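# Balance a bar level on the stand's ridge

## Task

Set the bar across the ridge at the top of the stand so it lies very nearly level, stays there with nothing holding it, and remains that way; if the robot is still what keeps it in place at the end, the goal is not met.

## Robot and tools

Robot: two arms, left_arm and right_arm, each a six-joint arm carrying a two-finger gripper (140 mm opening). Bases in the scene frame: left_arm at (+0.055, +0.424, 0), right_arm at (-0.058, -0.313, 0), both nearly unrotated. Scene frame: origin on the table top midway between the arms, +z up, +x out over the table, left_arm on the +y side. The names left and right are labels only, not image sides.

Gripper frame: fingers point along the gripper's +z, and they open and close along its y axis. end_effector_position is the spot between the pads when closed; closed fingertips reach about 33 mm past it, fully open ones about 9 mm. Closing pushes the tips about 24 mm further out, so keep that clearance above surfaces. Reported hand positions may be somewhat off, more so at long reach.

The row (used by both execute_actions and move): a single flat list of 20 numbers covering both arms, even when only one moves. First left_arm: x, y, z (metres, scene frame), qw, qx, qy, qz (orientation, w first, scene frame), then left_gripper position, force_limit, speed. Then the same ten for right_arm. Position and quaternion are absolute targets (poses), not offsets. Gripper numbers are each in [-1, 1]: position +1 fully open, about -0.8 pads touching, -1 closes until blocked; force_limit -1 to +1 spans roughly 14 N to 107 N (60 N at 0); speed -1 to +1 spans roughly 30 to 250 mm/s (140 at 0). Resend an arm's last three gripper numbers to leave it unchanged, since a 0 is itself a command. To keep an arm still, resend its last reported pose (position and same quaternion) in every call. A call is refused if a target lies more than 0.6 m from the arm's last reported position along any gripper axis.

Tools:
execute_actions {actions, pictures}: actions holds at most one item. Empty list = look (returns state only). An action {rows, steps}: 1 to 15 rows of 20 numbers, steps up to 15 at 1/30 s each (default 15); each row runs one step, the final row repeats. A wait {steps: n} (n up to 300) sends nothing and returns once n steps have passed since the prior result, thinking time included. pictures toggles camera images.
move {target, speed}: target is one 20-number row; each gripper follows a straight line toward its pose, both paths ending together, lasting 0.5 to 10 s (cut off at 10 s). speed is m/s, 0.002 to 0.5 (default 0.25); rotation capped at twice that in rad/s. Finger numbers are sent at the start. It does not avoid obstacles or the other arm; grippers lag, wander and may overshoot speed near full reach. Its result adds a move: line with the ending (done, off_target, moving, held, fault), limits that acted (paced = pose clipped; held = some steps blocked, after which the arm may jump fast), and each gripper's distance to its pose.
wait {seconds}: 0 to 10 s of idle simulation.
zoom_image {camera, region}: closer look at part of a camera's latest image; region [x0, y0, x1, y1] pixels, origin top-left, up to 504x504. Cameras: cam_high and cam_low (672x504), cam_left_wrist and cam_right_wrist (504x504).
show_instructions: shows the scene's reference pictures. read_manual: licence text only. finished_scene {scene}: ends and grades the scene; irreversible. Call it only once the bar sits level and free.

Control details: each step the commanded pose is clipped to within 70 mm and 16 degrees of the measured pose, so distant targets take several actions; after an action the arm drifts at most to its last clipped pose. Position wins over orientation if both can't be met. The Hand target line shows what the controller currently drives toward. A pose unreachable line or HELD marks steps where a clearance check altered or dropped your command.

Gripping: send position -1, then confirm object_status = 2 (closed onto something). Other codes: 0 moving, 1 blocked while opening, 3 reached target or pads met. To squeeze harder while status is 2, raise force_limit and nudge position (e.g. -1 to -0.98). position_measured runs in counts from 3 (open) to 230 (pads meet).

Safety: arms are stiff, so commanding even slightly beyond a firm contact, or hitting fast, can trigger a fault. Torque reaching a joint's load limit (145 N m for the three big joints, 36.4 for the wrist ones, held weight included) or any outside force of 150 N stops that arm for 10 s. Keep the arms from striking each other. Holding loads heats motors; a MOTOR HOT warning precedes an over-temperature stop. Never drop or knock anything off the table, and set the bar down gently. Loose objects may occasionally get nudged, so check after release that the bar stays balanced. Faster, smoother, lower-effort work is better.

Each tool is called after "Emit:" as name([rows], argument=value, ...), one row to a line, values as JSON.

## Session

Emit:
execute_actions(actions=[])

Scene clock: 0.00 s of 4100.00 s.
left_arm: end_effector_position=(+0.3666, +0.6375, +0.2697) position_measured=3 object_status=3 end_effector_quat_wxyz=(-0.169, +0.451, +0.876, +0.029) | right_arm: end_effector_position=(+0.5413, -0.2258, +0.2486) position_measured=3 object_status=3 end_effector_quat_wxyz=(-0.139, +0.637, +0.484, +0.583)
Joint positions: left_arm=[ 0.614 -0.045  0.079 -0.337 -1.79   3.081] | right_arm=[-0.386  0.108 -0.179 -1.369 -1.199 -2.523]
Joint velocities: left_arm=[ 0.     0.    -0.     0.001  0.     0.001] | right_arm=[-0.    -0.    -0.     0.     0.001  0.001]
Hand target (left_arm): +0.367, +0.637, +0.270; -0.169, +0.451, +0.876, +0.029
Hand target (right_arm): +0.541, -0.226, +0.249; -0.139, +0.637, +0.484, +0.583

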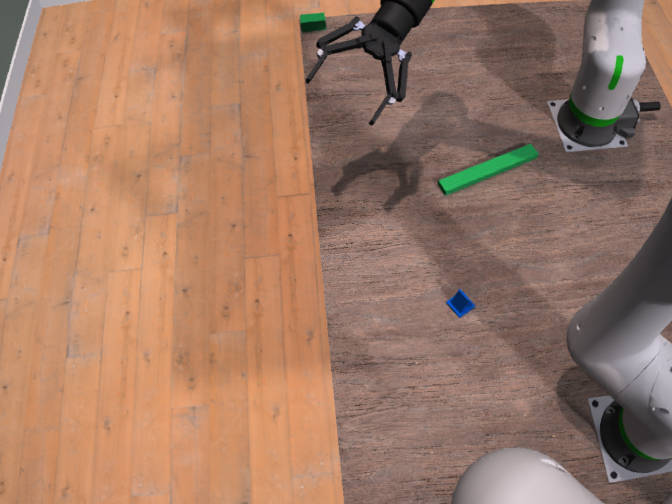

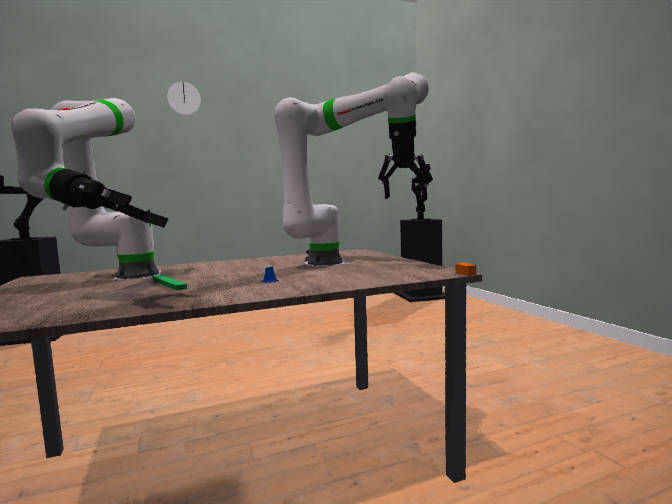

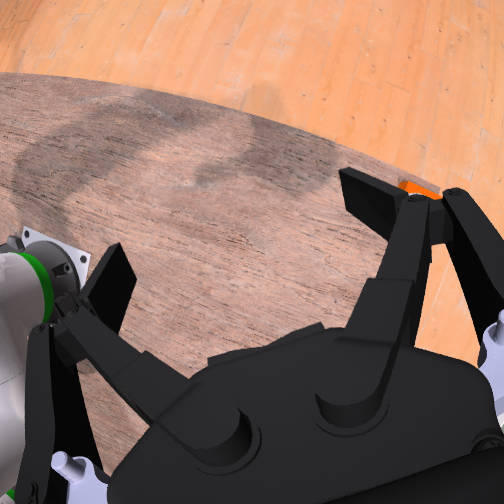

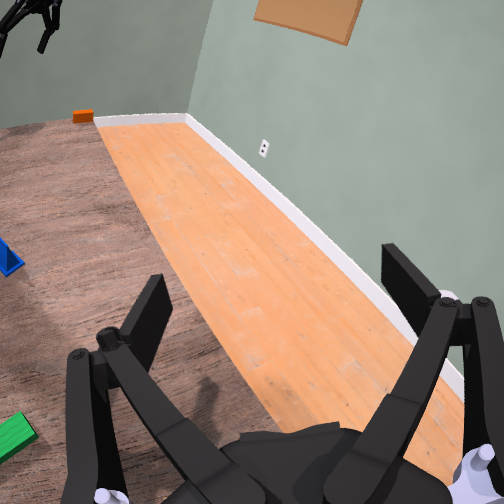

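Emit:
move(target=[0.42,0.16,0.25,0,0.986,0.165,0,1,0,0,0.3,-0.62,0.3,-0.139,0.637,0.484,0.583,1,0,0], speed=0.3)

Emit:
zoom_image(camera="cam_low", region=[140,240,300,310])

Emit:
move(target=[0.211,-0.2,0.11,0,0.986,0.165,0,0.2,0,0,0.3,-0.62,0.3,-0.139,0.637,0.484,0.583,1,0,0])

Scene clock: 18.83 s of 4100.00 s.
left_arm: end_effector_position=(+0.4195, +0.1608, +0.2499) position_measured=3 object_status=3 end_effector_quat_wxyz=(+0.001, +0.986, +0.165, +0.001) | right_arm: end_effector_position=(+0.3009, -0.6196, +0.3007) position_measured=3 object_status=3 end_effector_quat_wxyz=(-0.139, +0.636, +0.484, +0.584)
Joint positions: left_arm=[-0.34  -0.002  0.025  0.    -1.596  2.233] | right_arm=[-1.26   0.426  0.337 -1.193 -2.075 -2.456]
Joint velocities: left_arm=[-0.002  0.001  0.001  0.001  0.001 -0.   ] | right_arm=[-0.002  0.002  0.004 -0.    -0.002 -0.001]
Hand target (left_arm): +0.420, +0.161, +0.250; +0.001, +0.986, +0.165, +0.001
Hand target (right_arm): +0.301, -0.620, +0.301; -0.139, +0.636, +0.484, +0.584
Off the commanded pose (left_arm): 0.001 m, 0 deg.
Off the commanded pose (right_arm): 0.001 m, 0 deg.
After step 90, 12.27 s passed at rest.
move: done

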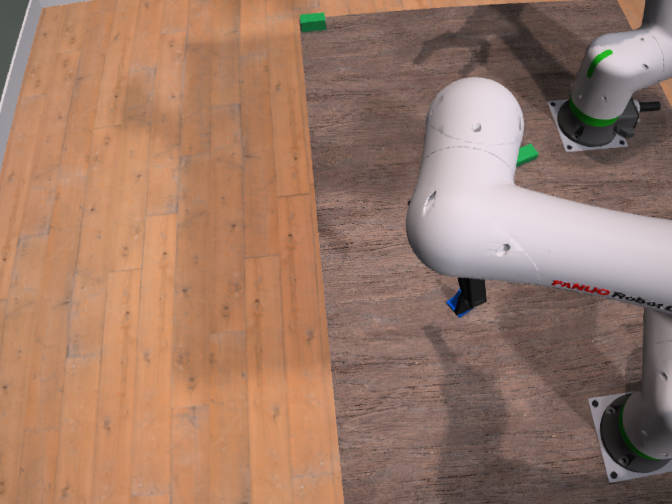

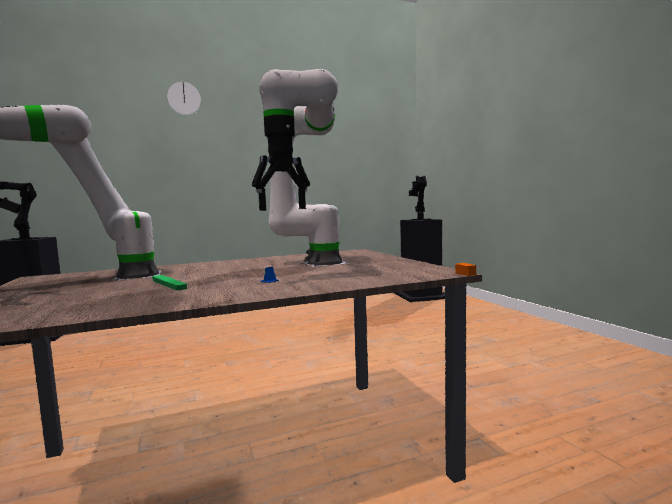

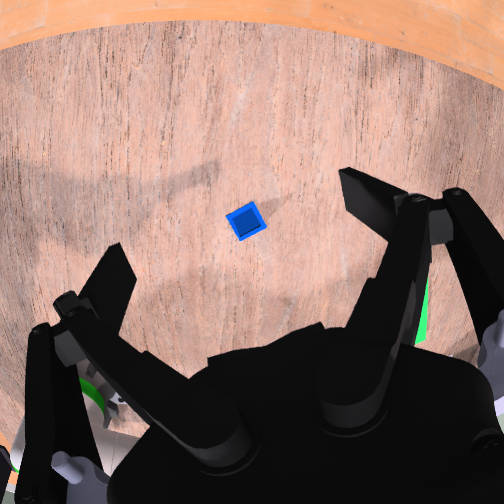

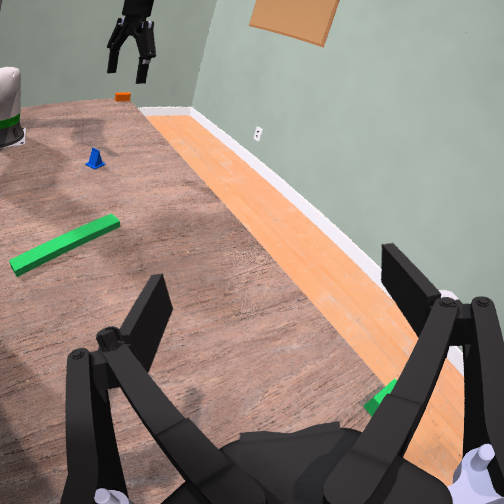

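Region (140, 240, 300, 310) of cam_low's 672x504 image, scaled by 3.150, with more detail than that image has; it fills the top 220 rows of this view, and the rest is white.

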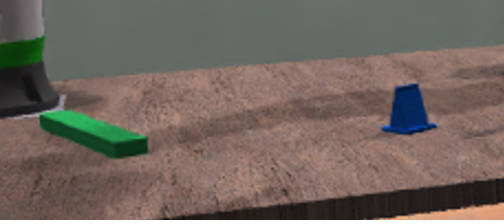

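Scene clock: 21.07 s of 4100.00 s.
left_arm: end_effector_position=(+0.2112, -0.1998, +0.1106) position_measured=104 object_status=3 end_effector_quat_wxyz=(+0.001, +0.986, +0.165, +0.000) | right_arm: end_effector_position=(+0.3000, -0.6200, +0.3000) position_measured=3 object_status=3 end_effector_quat_wxyz=(-0.139, +0.637, +0.484, +0.583)
Joint positions: left_arm=[-1.13   0.523  0.352  0.    -1.398  3.024] | right_arm=[-1.26   0.426  0.337 -1.19  -2.075 -2.456]
Joint velocities: left_arm=[-0.001  0.003  0.005 -0.001 -0.002  0.002] | right_arm=[ 0.001 -0.    -0.     0.001 -0.001 -0.001]
Hand target (left_arm): +0.211, -0.200, +0.111; +0.001, +0.986, +0.165, +0.000
Hand target (right_arm): +0.300, -0.620, +0.300; -0.139, +0.637, +0.484, +0.583
Off the commanded pose (left_arm): 0.001 m, 0 deg.
Off the commanded pose (right_arm): 0.000 m, 0 deg.
move: done

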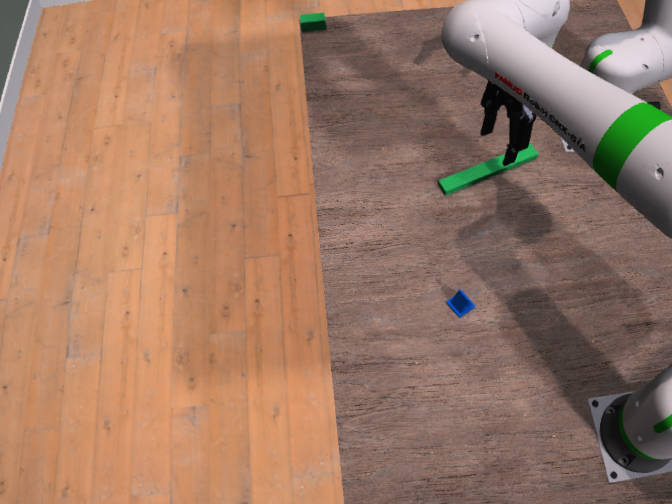

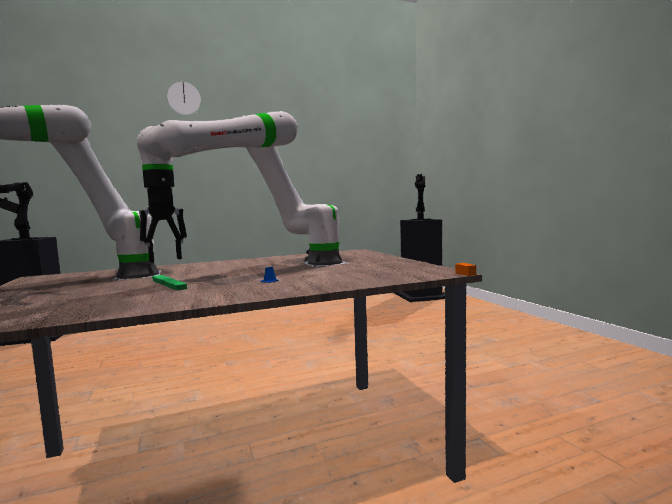

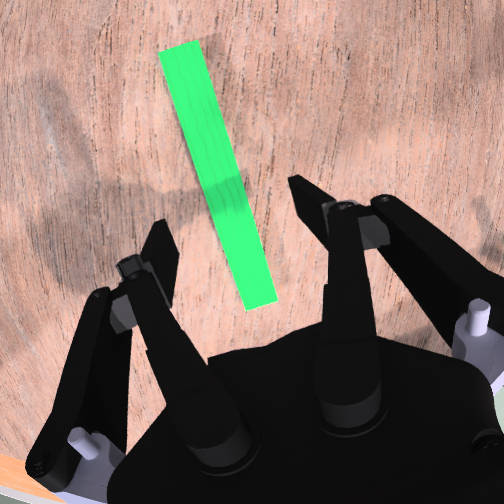

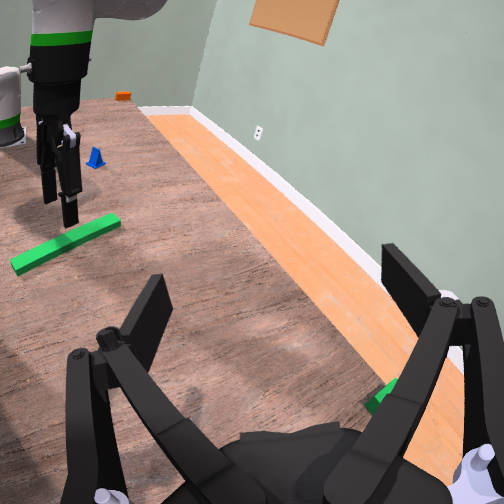

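Emit:
move(target=[0.206,-0.204,0.04,0,0.986,0.165,0,0.2,0,0,0.3,-0.62,0.3,-0.139,0.637,0.484,0.583,1,0,0], speed=0.1)

Emit:
move(target=[0.206,-0.204,0.04,0,0.986,0.165,0,-1,-0.3,-0.3,0.3,-0.62,0.3,-0.139,0.637,0.484,0.583,1,0,0])

Emit:
move(target=[0.25,-0.1,0.14,0,0.986,0.165,0,-1,-0.3,-0.3,0.3,-0.62,0.3,-0.139,0.637,0.484,0.583,1,0,0], speed=0.2)

Emit:
move(target=[0.39,0.08,0.14,0,0.972,0.233,0,-1,-0.3,-0.3,0.3,-0.62,0.3,-0.139,0.637,0.484,0.583,1,0,0])

Scene clock: 27.27 s of 4100.00 s.
left_arm: end_effector_position=(+0.2061, -0.2042, +0.0401) position_measured=104 object_status=3 end_effector_quat_wxyz=(+0.000, +0.986, +0.165, +0.000) | right_arm: end_effector_position=(+0.3000, -0.6200, +0.3000) position_measured=3 object_status=3 end_effector_quat_wxyz=(-0.139, +0.637, +0.484, +0.583)
Joint positions: left_arm=[-1.141  0.575  0.263 -0.    -1.258  3.035] | right_arm=[-1.26   0.426  0.337 -1.19  -2.075 -2.456]
Joint velocities: left_arm=[-0.     0.002 -0.001  0.001  0.002  0.   ] | right_arm=[ 0. -0. -0.  0. -0.  0.]
Hand target (left_arm): +0.206, -0.204, +0.040; +0.000, +0.986, +0.165, -0.000
Hand target (right_arm): +0.300, -0.620, +0.300; -0.139, +0.637, +0.484, +0.583
Off the commanded pose (left_arm): 0.000 m, 0 deg.
Off the commanded pose (right_arm): 0.000 m, 0 deg.
After step 90, 2.13 s passed at rest.
move: done

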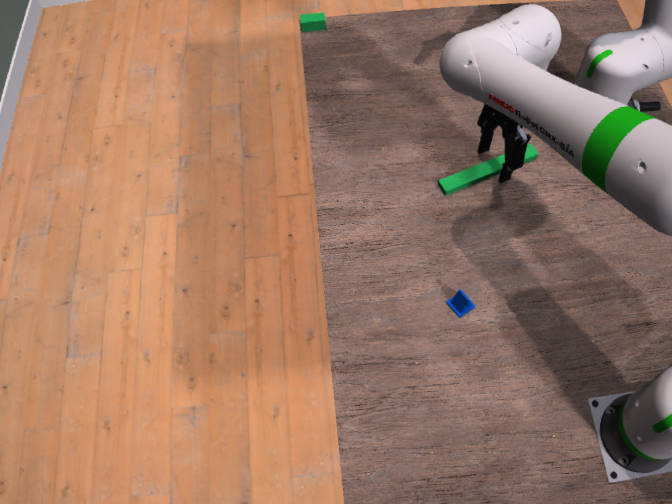

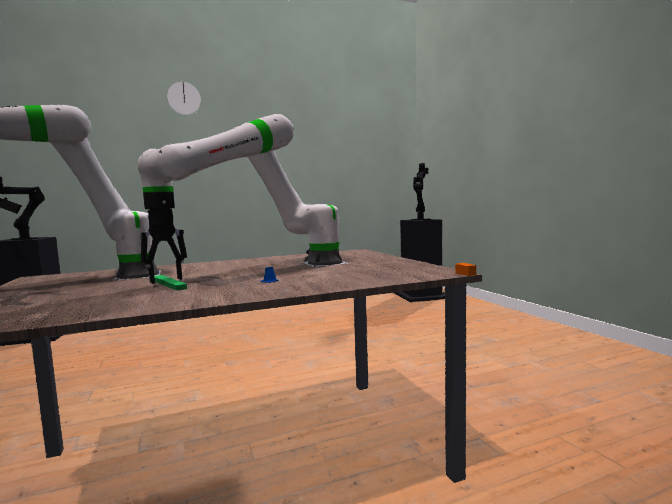

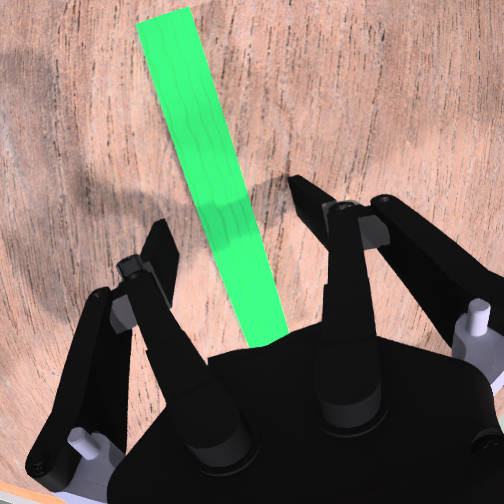

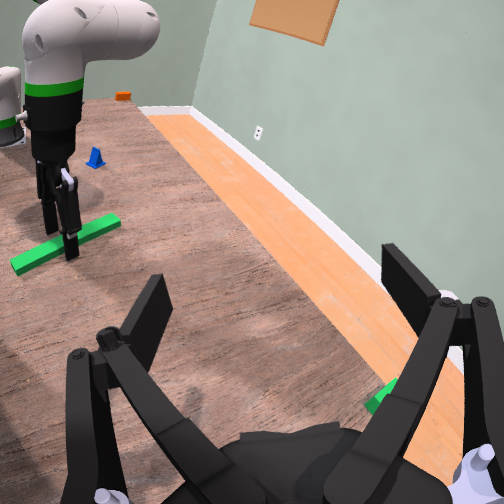

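Scene clock: 27.97 s of 4100.00 s.
left_arm: end_effector_position=(+0.2060, -0.2040, +0.0399) position_measured=184 object_status=2 end_effector_quat_wxyz=(-0.000, +0.986, +0.165, +0.000) | right_arm: end_effector_position=(+0.3000, -0.6200, +0.3000) position_measured=3 object_status=3 end_effector_quat_wxyz=(-0.139, +0.637, +0.484, +0.583)
Joint positions: left_arm=[-1.141  0.575  0.262 -0.    -1.257  3.035] | right_arm=[-1.26   0.426  0.337 -1.19  -2.075 -2.456]
Joint velocities: left_arm=[ 0.    -0.001 -0.     0.     0.    -0.001] | right_arm=[-0.001 -0.     0.    -0.     0.    -0.001]
Hand target (left_arm): +0.206, -0.204, +0.040; -0.000, +0.986, +0.165, -0.000
Hand target (right_arm): +0.300, -0.620, +0.300; -0.139, +0.637, +0.484, +0.583
Off the commanded pose (left_arm): 0.000 m, 0 deg.
Off the commanded pose (right_arm): 0.000 m, 0 deg.
move: done

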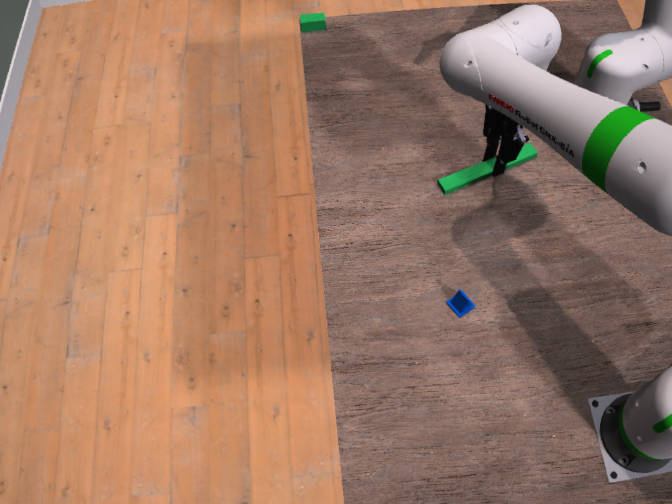

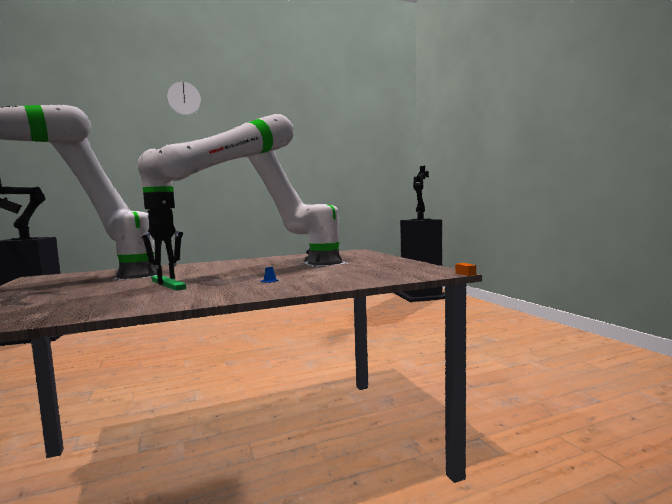

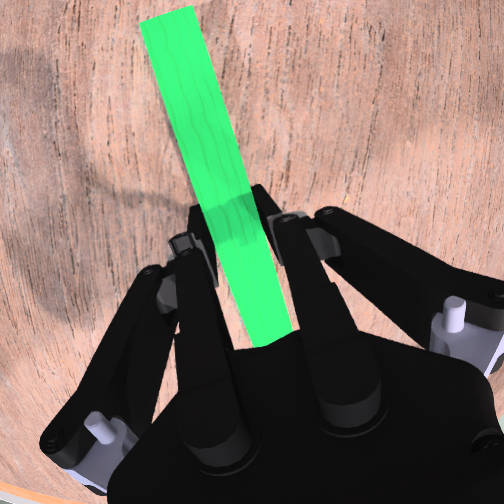

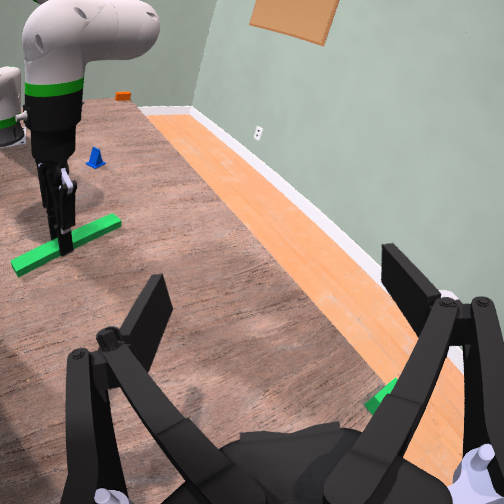

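Scene clock: 29.20 s of 4100.00 s.
left_arm: end_effector_position=(+0.2501, -0.0998, +0.1397) position_measured=184 object_status=2 end_effector_quat_wxyz=(-0.000, +0.986, +0.165, +0.000) | right_arm: end_effector_position=(+0.3000, -0.6200, +0.3000) position_measured=3 object_status=3 end_effector_quat_wxyz=(-0.139, +0.637, +0.484, +0.583)
Joint positions: left_arm=[-0.988  0.299  0.11  -0.    -1.383  2.883] | right_arm=[-1.26   0.426  0.337 -1.19  -2.075 -2.456]
Joint velocities: left_arm=[ 0.001 -0.002 -0.001  0.002 -0.001 -0.   ] | right_arm=[ 0.    -0.     0.    -0.    -0.     0.001]
Hand target (left_arm): +0.250, -0.100, +0.140; -0.000, +0.986, +0.165, +0.000
Hand target (right_arm): +0.300, -0.620, +0.300; -0.139, +0.637, +0.484, +0.583
Off the commanded pose (left_arm): 0.000 m, 0 deg.
Off the commanded pose (right_arm): 0.000 m, 0 deg.
move: done

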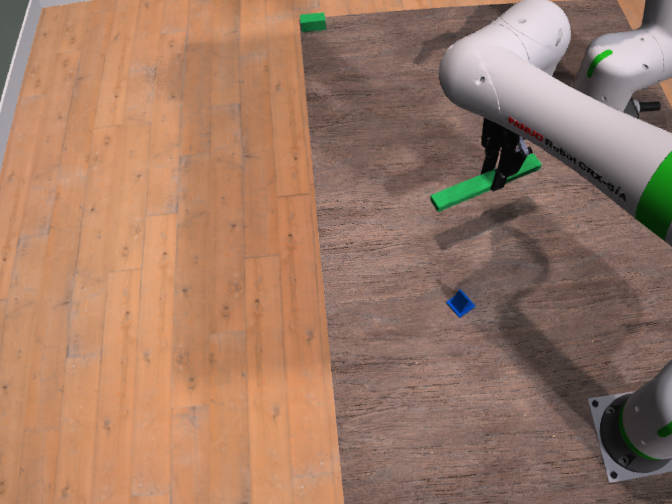

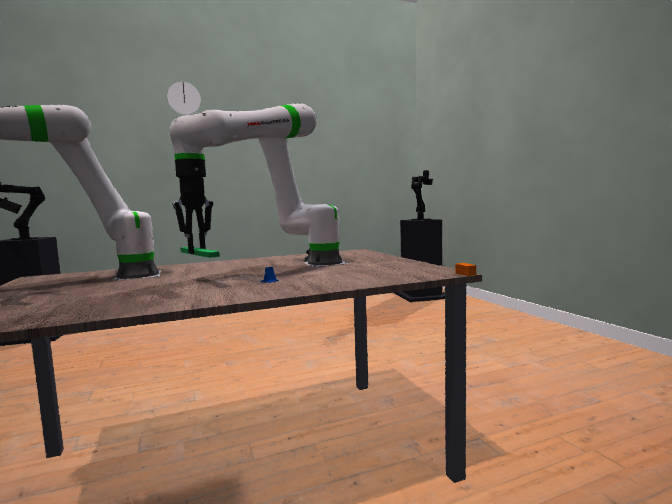

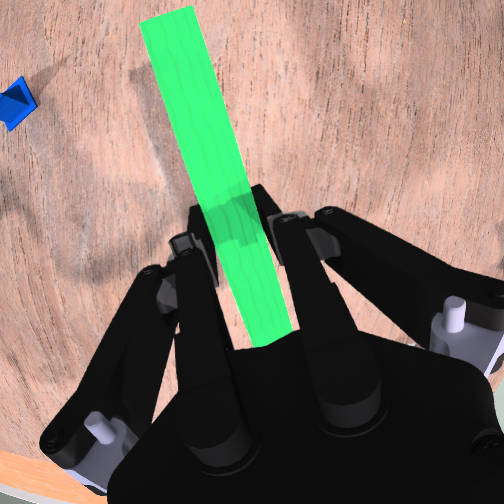

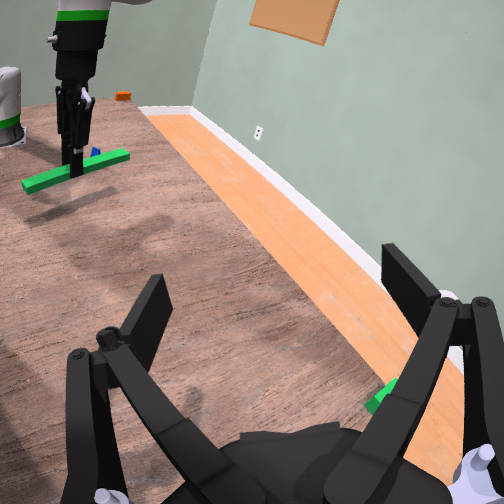

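Scene clock: 30.60 s of 4100.00 s.
left_arm: end_effector_position=(+0.3900, +0.0797, +0.1398) position_measured=184 object_status=2 end_effector_quat_wxyz=(-0.000, +0.972, +0.233, +0.000) | right_arm: end_effector_position=(+0.3000, -0.6200, +0.3000) position_measured=3 object_status=3 end_effector_quat_wxyz=(-0.139, +0.637, +0.484, +0.583)
Joint positions: left_arm=[-0.534  0.105 -0.121 -0.001 -1.345  2.567] | right_arm=[-1.26   0.426  0.337 -1.19  -2.075 -2.456]
Joint velocities: left_arm=[ 0.003 -0.001 -0.001  0.001  0.    -0.003] | right_arm=[-0. -0.  0. -0. -0.  0.]
Hand target (left_arm): +0.390, +0.080, +0.140; -0.000, +0.972, +0.233, +0.000
Hand target (right_arm): +0.300, -0.620, +0.300; -0.139, +0.637, +0.484, +0.583
Off the commanded pose (left_arm): 0.000 m, 0 deg.
Off the commanded pose (right_arm): 0.000 m, 0 deg.
move: done

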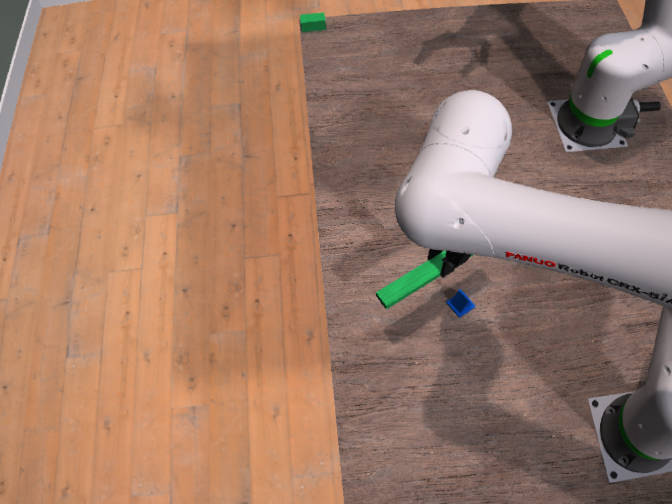

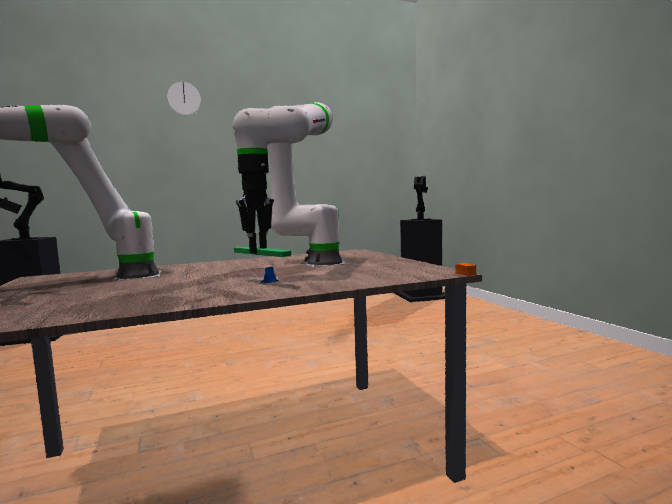

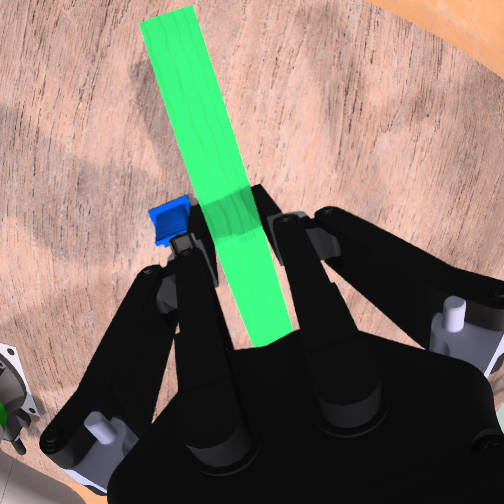

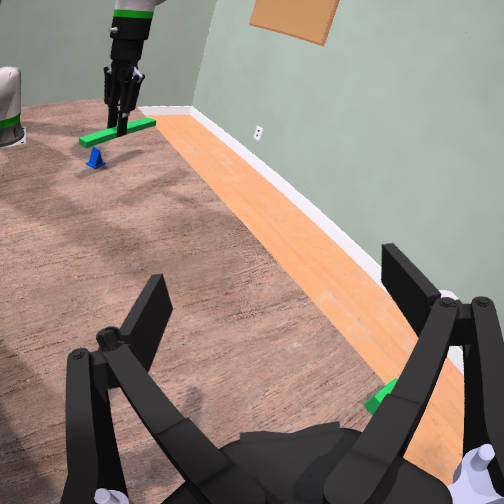

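Emit:
move(target=[0.332,0.114,0.115,0,0.966,0.259,0,-1,-0.3,-0.3,0.47,-0.13,0.13,0.612,-0.354,-0.612,-0.354,1,0,0])

Scene clock: 39.43 s of 4100.00 s.
left_arm: end_effector_position=(+0.3321, +0.1141, +0.1148) position_measured=184 object_status=2 end_effector_quat_wxyz=(+0.000, +0.966, +0.259, -0.000) | right_arm: end_effector_position=(+0.4692, -0.1318, +0.1305) position_measured=3 object_status=3 end_effector_quat_wxyz=(+0.613, -0.356, -0.611, -0.352)
Joint positions: left_arm=[-0.531 -0.043 -0.334  0.    -1.28   2.617] | right_arm=[-0.147  1.036  0.693 -1.316 -2.182 -2.723]
Joint velocities: left_arm=[-0.     0.001 -0.     0.001  0.     0.   ] | right_arm=[ 0.002  0.004  0.006 -0.003 -0.003 -0.004]
Hand target (left_arm): +0.332, +0.114, +0.115; +0.000, +0.966, +0.259, -0.000
Hand target (right_arm): +0.469, -0.132, +0.130; +0.613, -0.356, -0.611, -0.352
Off the commanded pose (left_arm): 0.000 m, 0 deg.
Off the commanded pose (right_arm): 0.002 m, 0 deg.
After step 90, 2.87 s passed at rest.
move: done

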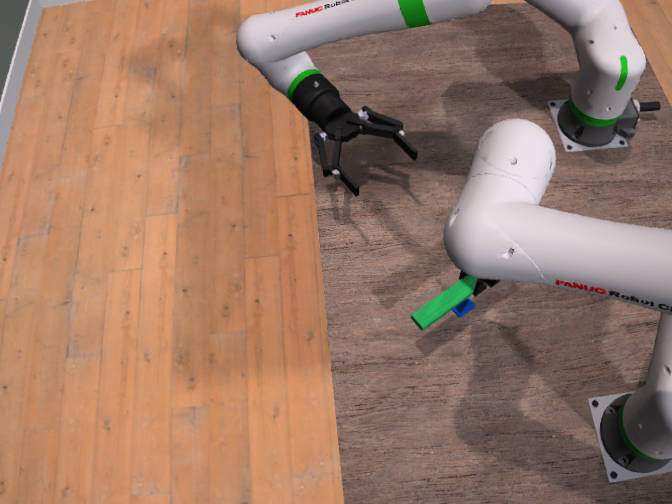

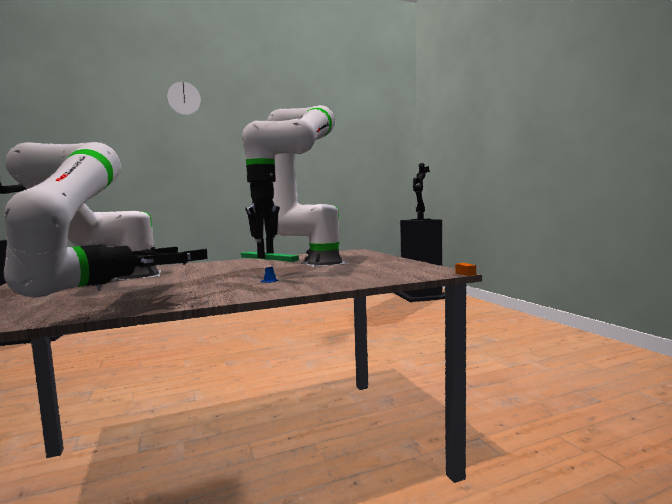

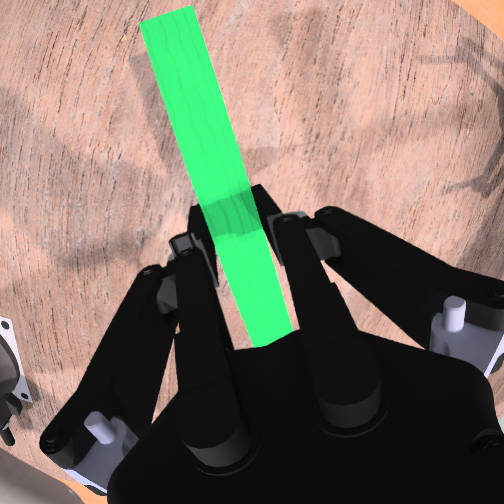

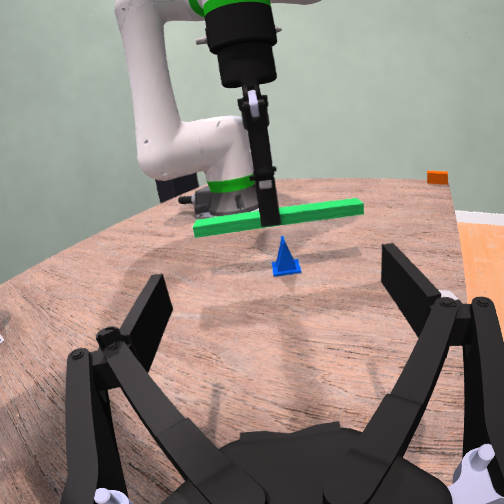

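Emit:
zoom_image(camera="cam_right_wrist", region=[180,170,380,290])

Emit:
zoom_image(camera="cam_low", region=[230,225,310,295])

Region (180, 170, 380, 290) of cam_right_wrist's 504x504 image, scaled by 2.520, with more detail than that image has; it fills the top 302 rows of this view, and the rest is white.

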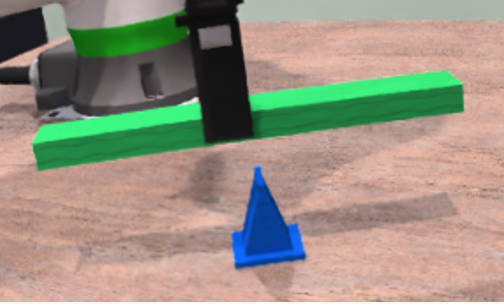

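Region (230, 225, 310, 295) of cam_low's 672x504 image, scaled by 6.300, with more detail than that image has; it fills the top 441 rows of this view, and the rest is white.

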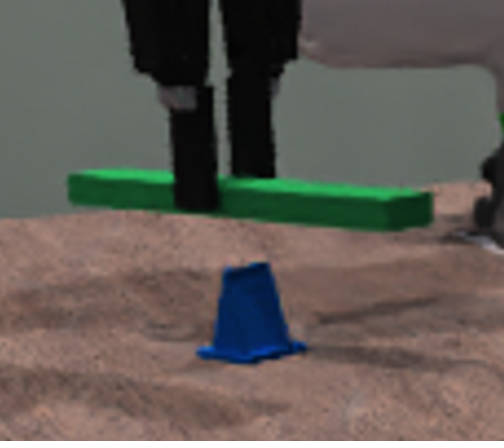

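Emit:
move(target=[0.3335,0.116,0.097,0,0.966,0.259,0,-1,-0.3,-0.3,0.47,-0.13,0.13,0.612,-0.354,-0.612,-0.354,1,0,0], speed=0.03)

Emit:
zoom_image(camera="cam_right_wrist", region=[180,170,380,290])

Emit:
zoom_image(camera="cam_low", region=[230,225,310,295])

Scene clock: 44.43 s of 4100.00 s.
left_arm: end_effector_position=(+0.3335, +0.1160, +0.0971) position_measured=184 object_status=2 end_effector_quat_wxyz=(+0.000, +0.966, +0.259, -0.000) | right_arm: end_effector_position=(+0.4700, -0.1300, +0.1300) position_measured=3 object_status=3 end_effector_quat_wxyz=(+0.612, -0.354, -0.612, -0.354)
Joint positions: left_arm=[-0.525 -0.03  -0.365  0.    -1.236  2.611] | right_arm=[-0.145  1.039  0.696 -1.319 -2.181 -2.719]
Joint velocities: left_arm=[ 0.    -0.001 -0.002  0.001  0.003 -0.002] | right_arm=[-0. -0.  0. -0.  0.  0.]
Hand target (left_arm): +0.334, +0.116, +0.097; +0.000, +0.966, +0.259, -0.000
Hand target (right_arm): +0.470, -0.130, +0.130; +0.612, -0.354, -0.612, -0.354
Off the commanded pose (left_arm): 0.000 m, 0 deg.
Off the commanded pose (right_arm): 0.000 m, 0 deg.
move: done

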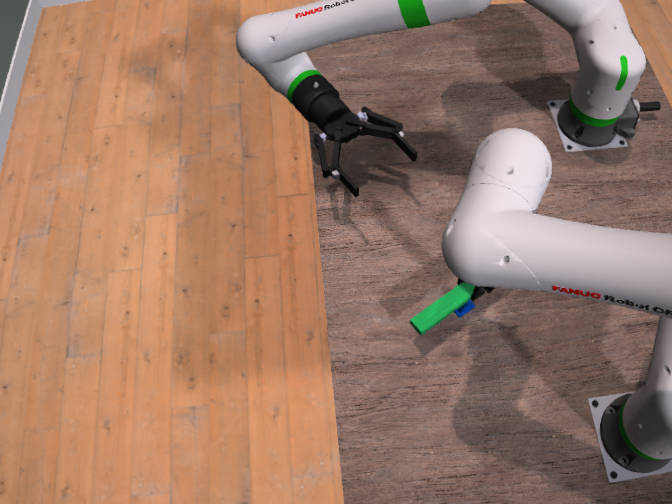

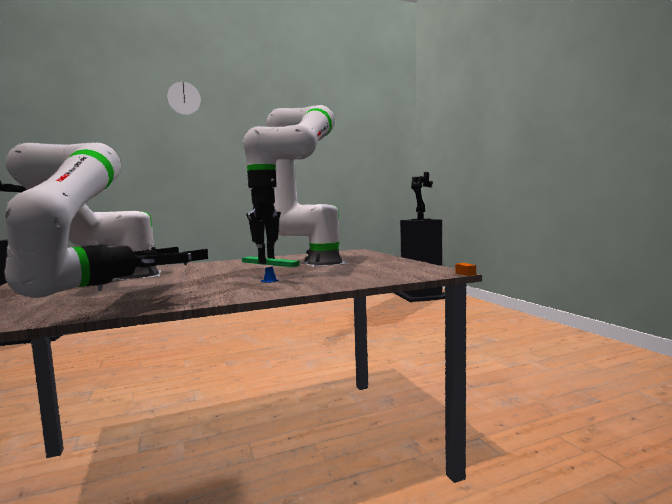

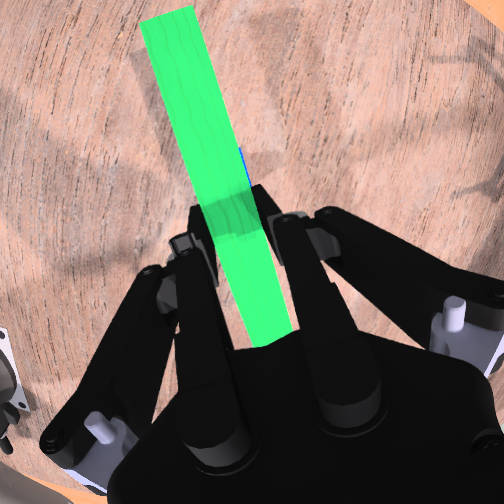

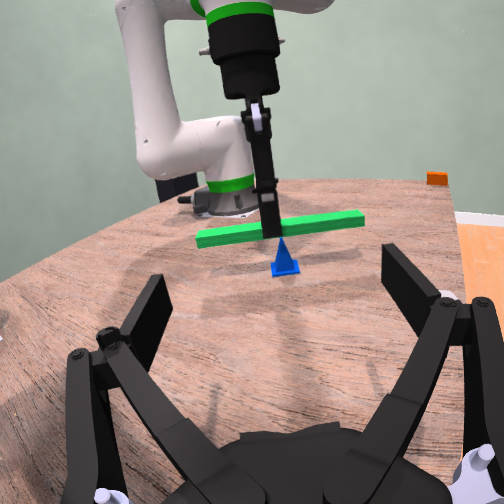

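Region (180, 170, 380, 290) of cam_right_wrist's 504x504 image, scaled by 2.520, with more detail than that image has; it fills the top 302 rows of this view, and the rest is white.

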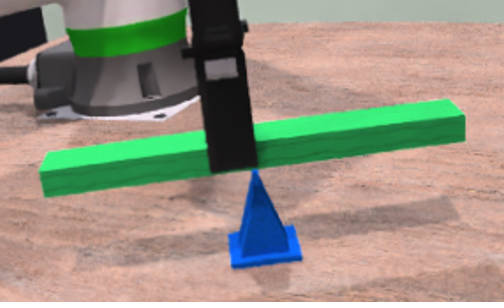

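Region (230, 225, 310, 295) of cam_low's 672x504 image, scaled by 6.300, with more detail than that image has; it fills the top 441 rows of this view, and the rest is white.

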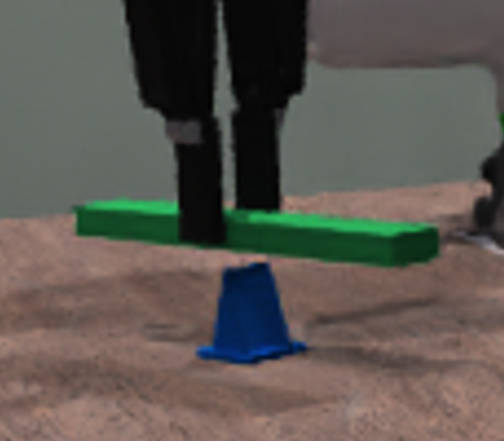

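Emit:
move(target=[0.3336,0.1138,0.089,0,0.966,0.259,0,-1,-0.3,-0.3,0.47,-0.13,0.13,0.612,-0.354,-0.612,-0.354,1,0,0], speed=0.012)

Emit:
zoom_image(camera="cam_right_wrist", region=[180,170,380,290])

Emit:
zoom_image(camera="cam_low", region=[245,245,295,290])

Scene clock: 48.20 s of 4100.00 s.
left_arm: end_effector_position=(+0.3336, +0.1138, +0.0891) position_measured=184 object_status=2 end_effector_quat_wxyz=(+0.000, +0.966, +0.259, -0.000) | right_arm: end_effector_position=(+0.4700, -0.1300, +0.1300) position_measured=3 object_status=3 end_effector_quat_wxyz=(+0.612, -0.354, -0.612, -0.354)
Joint positions: left_arm=[-0.53  -0.019 -0.374  0.    -1.216  2.616] | right_arm=[-0.145  1.039  0.696 -1.319 -2.181 -2.719]
Joint velocities: left_arm=[-0.     0.002 -0.001  0.001  0.002  0.002] | right_arm=[ 0.    -0.    -0.    -0.     0.001  0.001]
Hand target (left_arm): +0.334, +0.114, +0.089; +0.000, +0.966, +0.259, -0.000
Hand target (right_arm): +0.470, -0.130, +0.130; +0.612, -0.354, -0.612, -0.354
Off the commanded pose (left_arm): 0.000 m, 0 deg.
Off the commanded pose (right_arm): 0.000 m, 0 deg.
move: done

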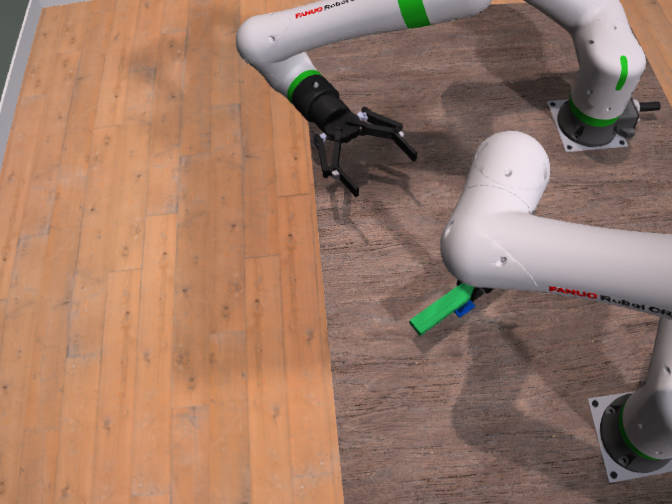

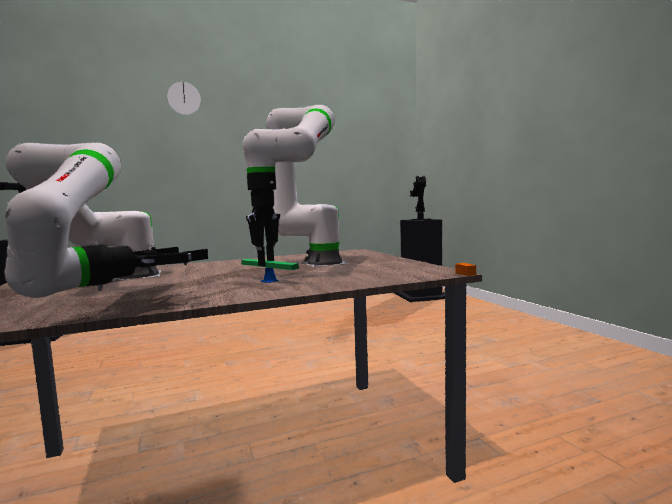

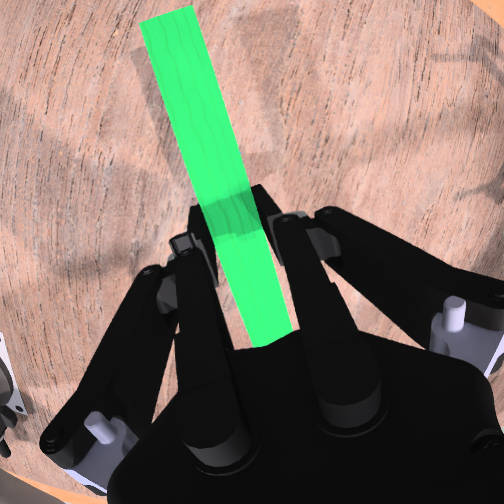

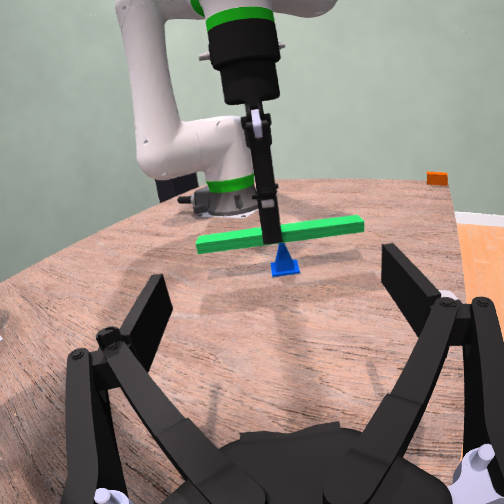

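Region (180, 170, 380, 290) of cam_right_wrist's 504x504 image, scaled by 2.520, with more detail than that image has; it fills the top 302 rows of this view, and the rest is white.

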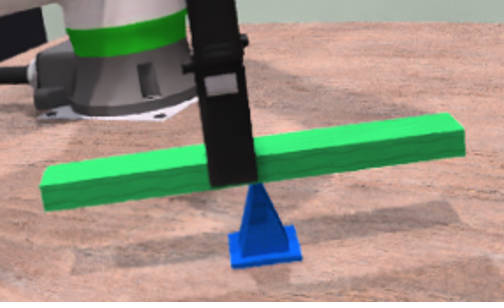

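Region (245, 245, 295, 290) of cam_low's 672x504 image, scaled by 10.080, with more detail than that image has; it fills the top 454 rows of this view, and the rest is white.

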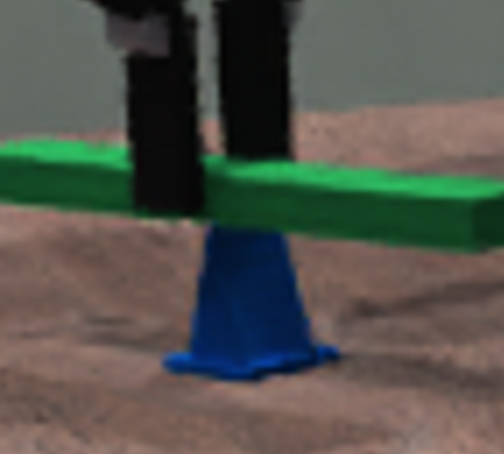

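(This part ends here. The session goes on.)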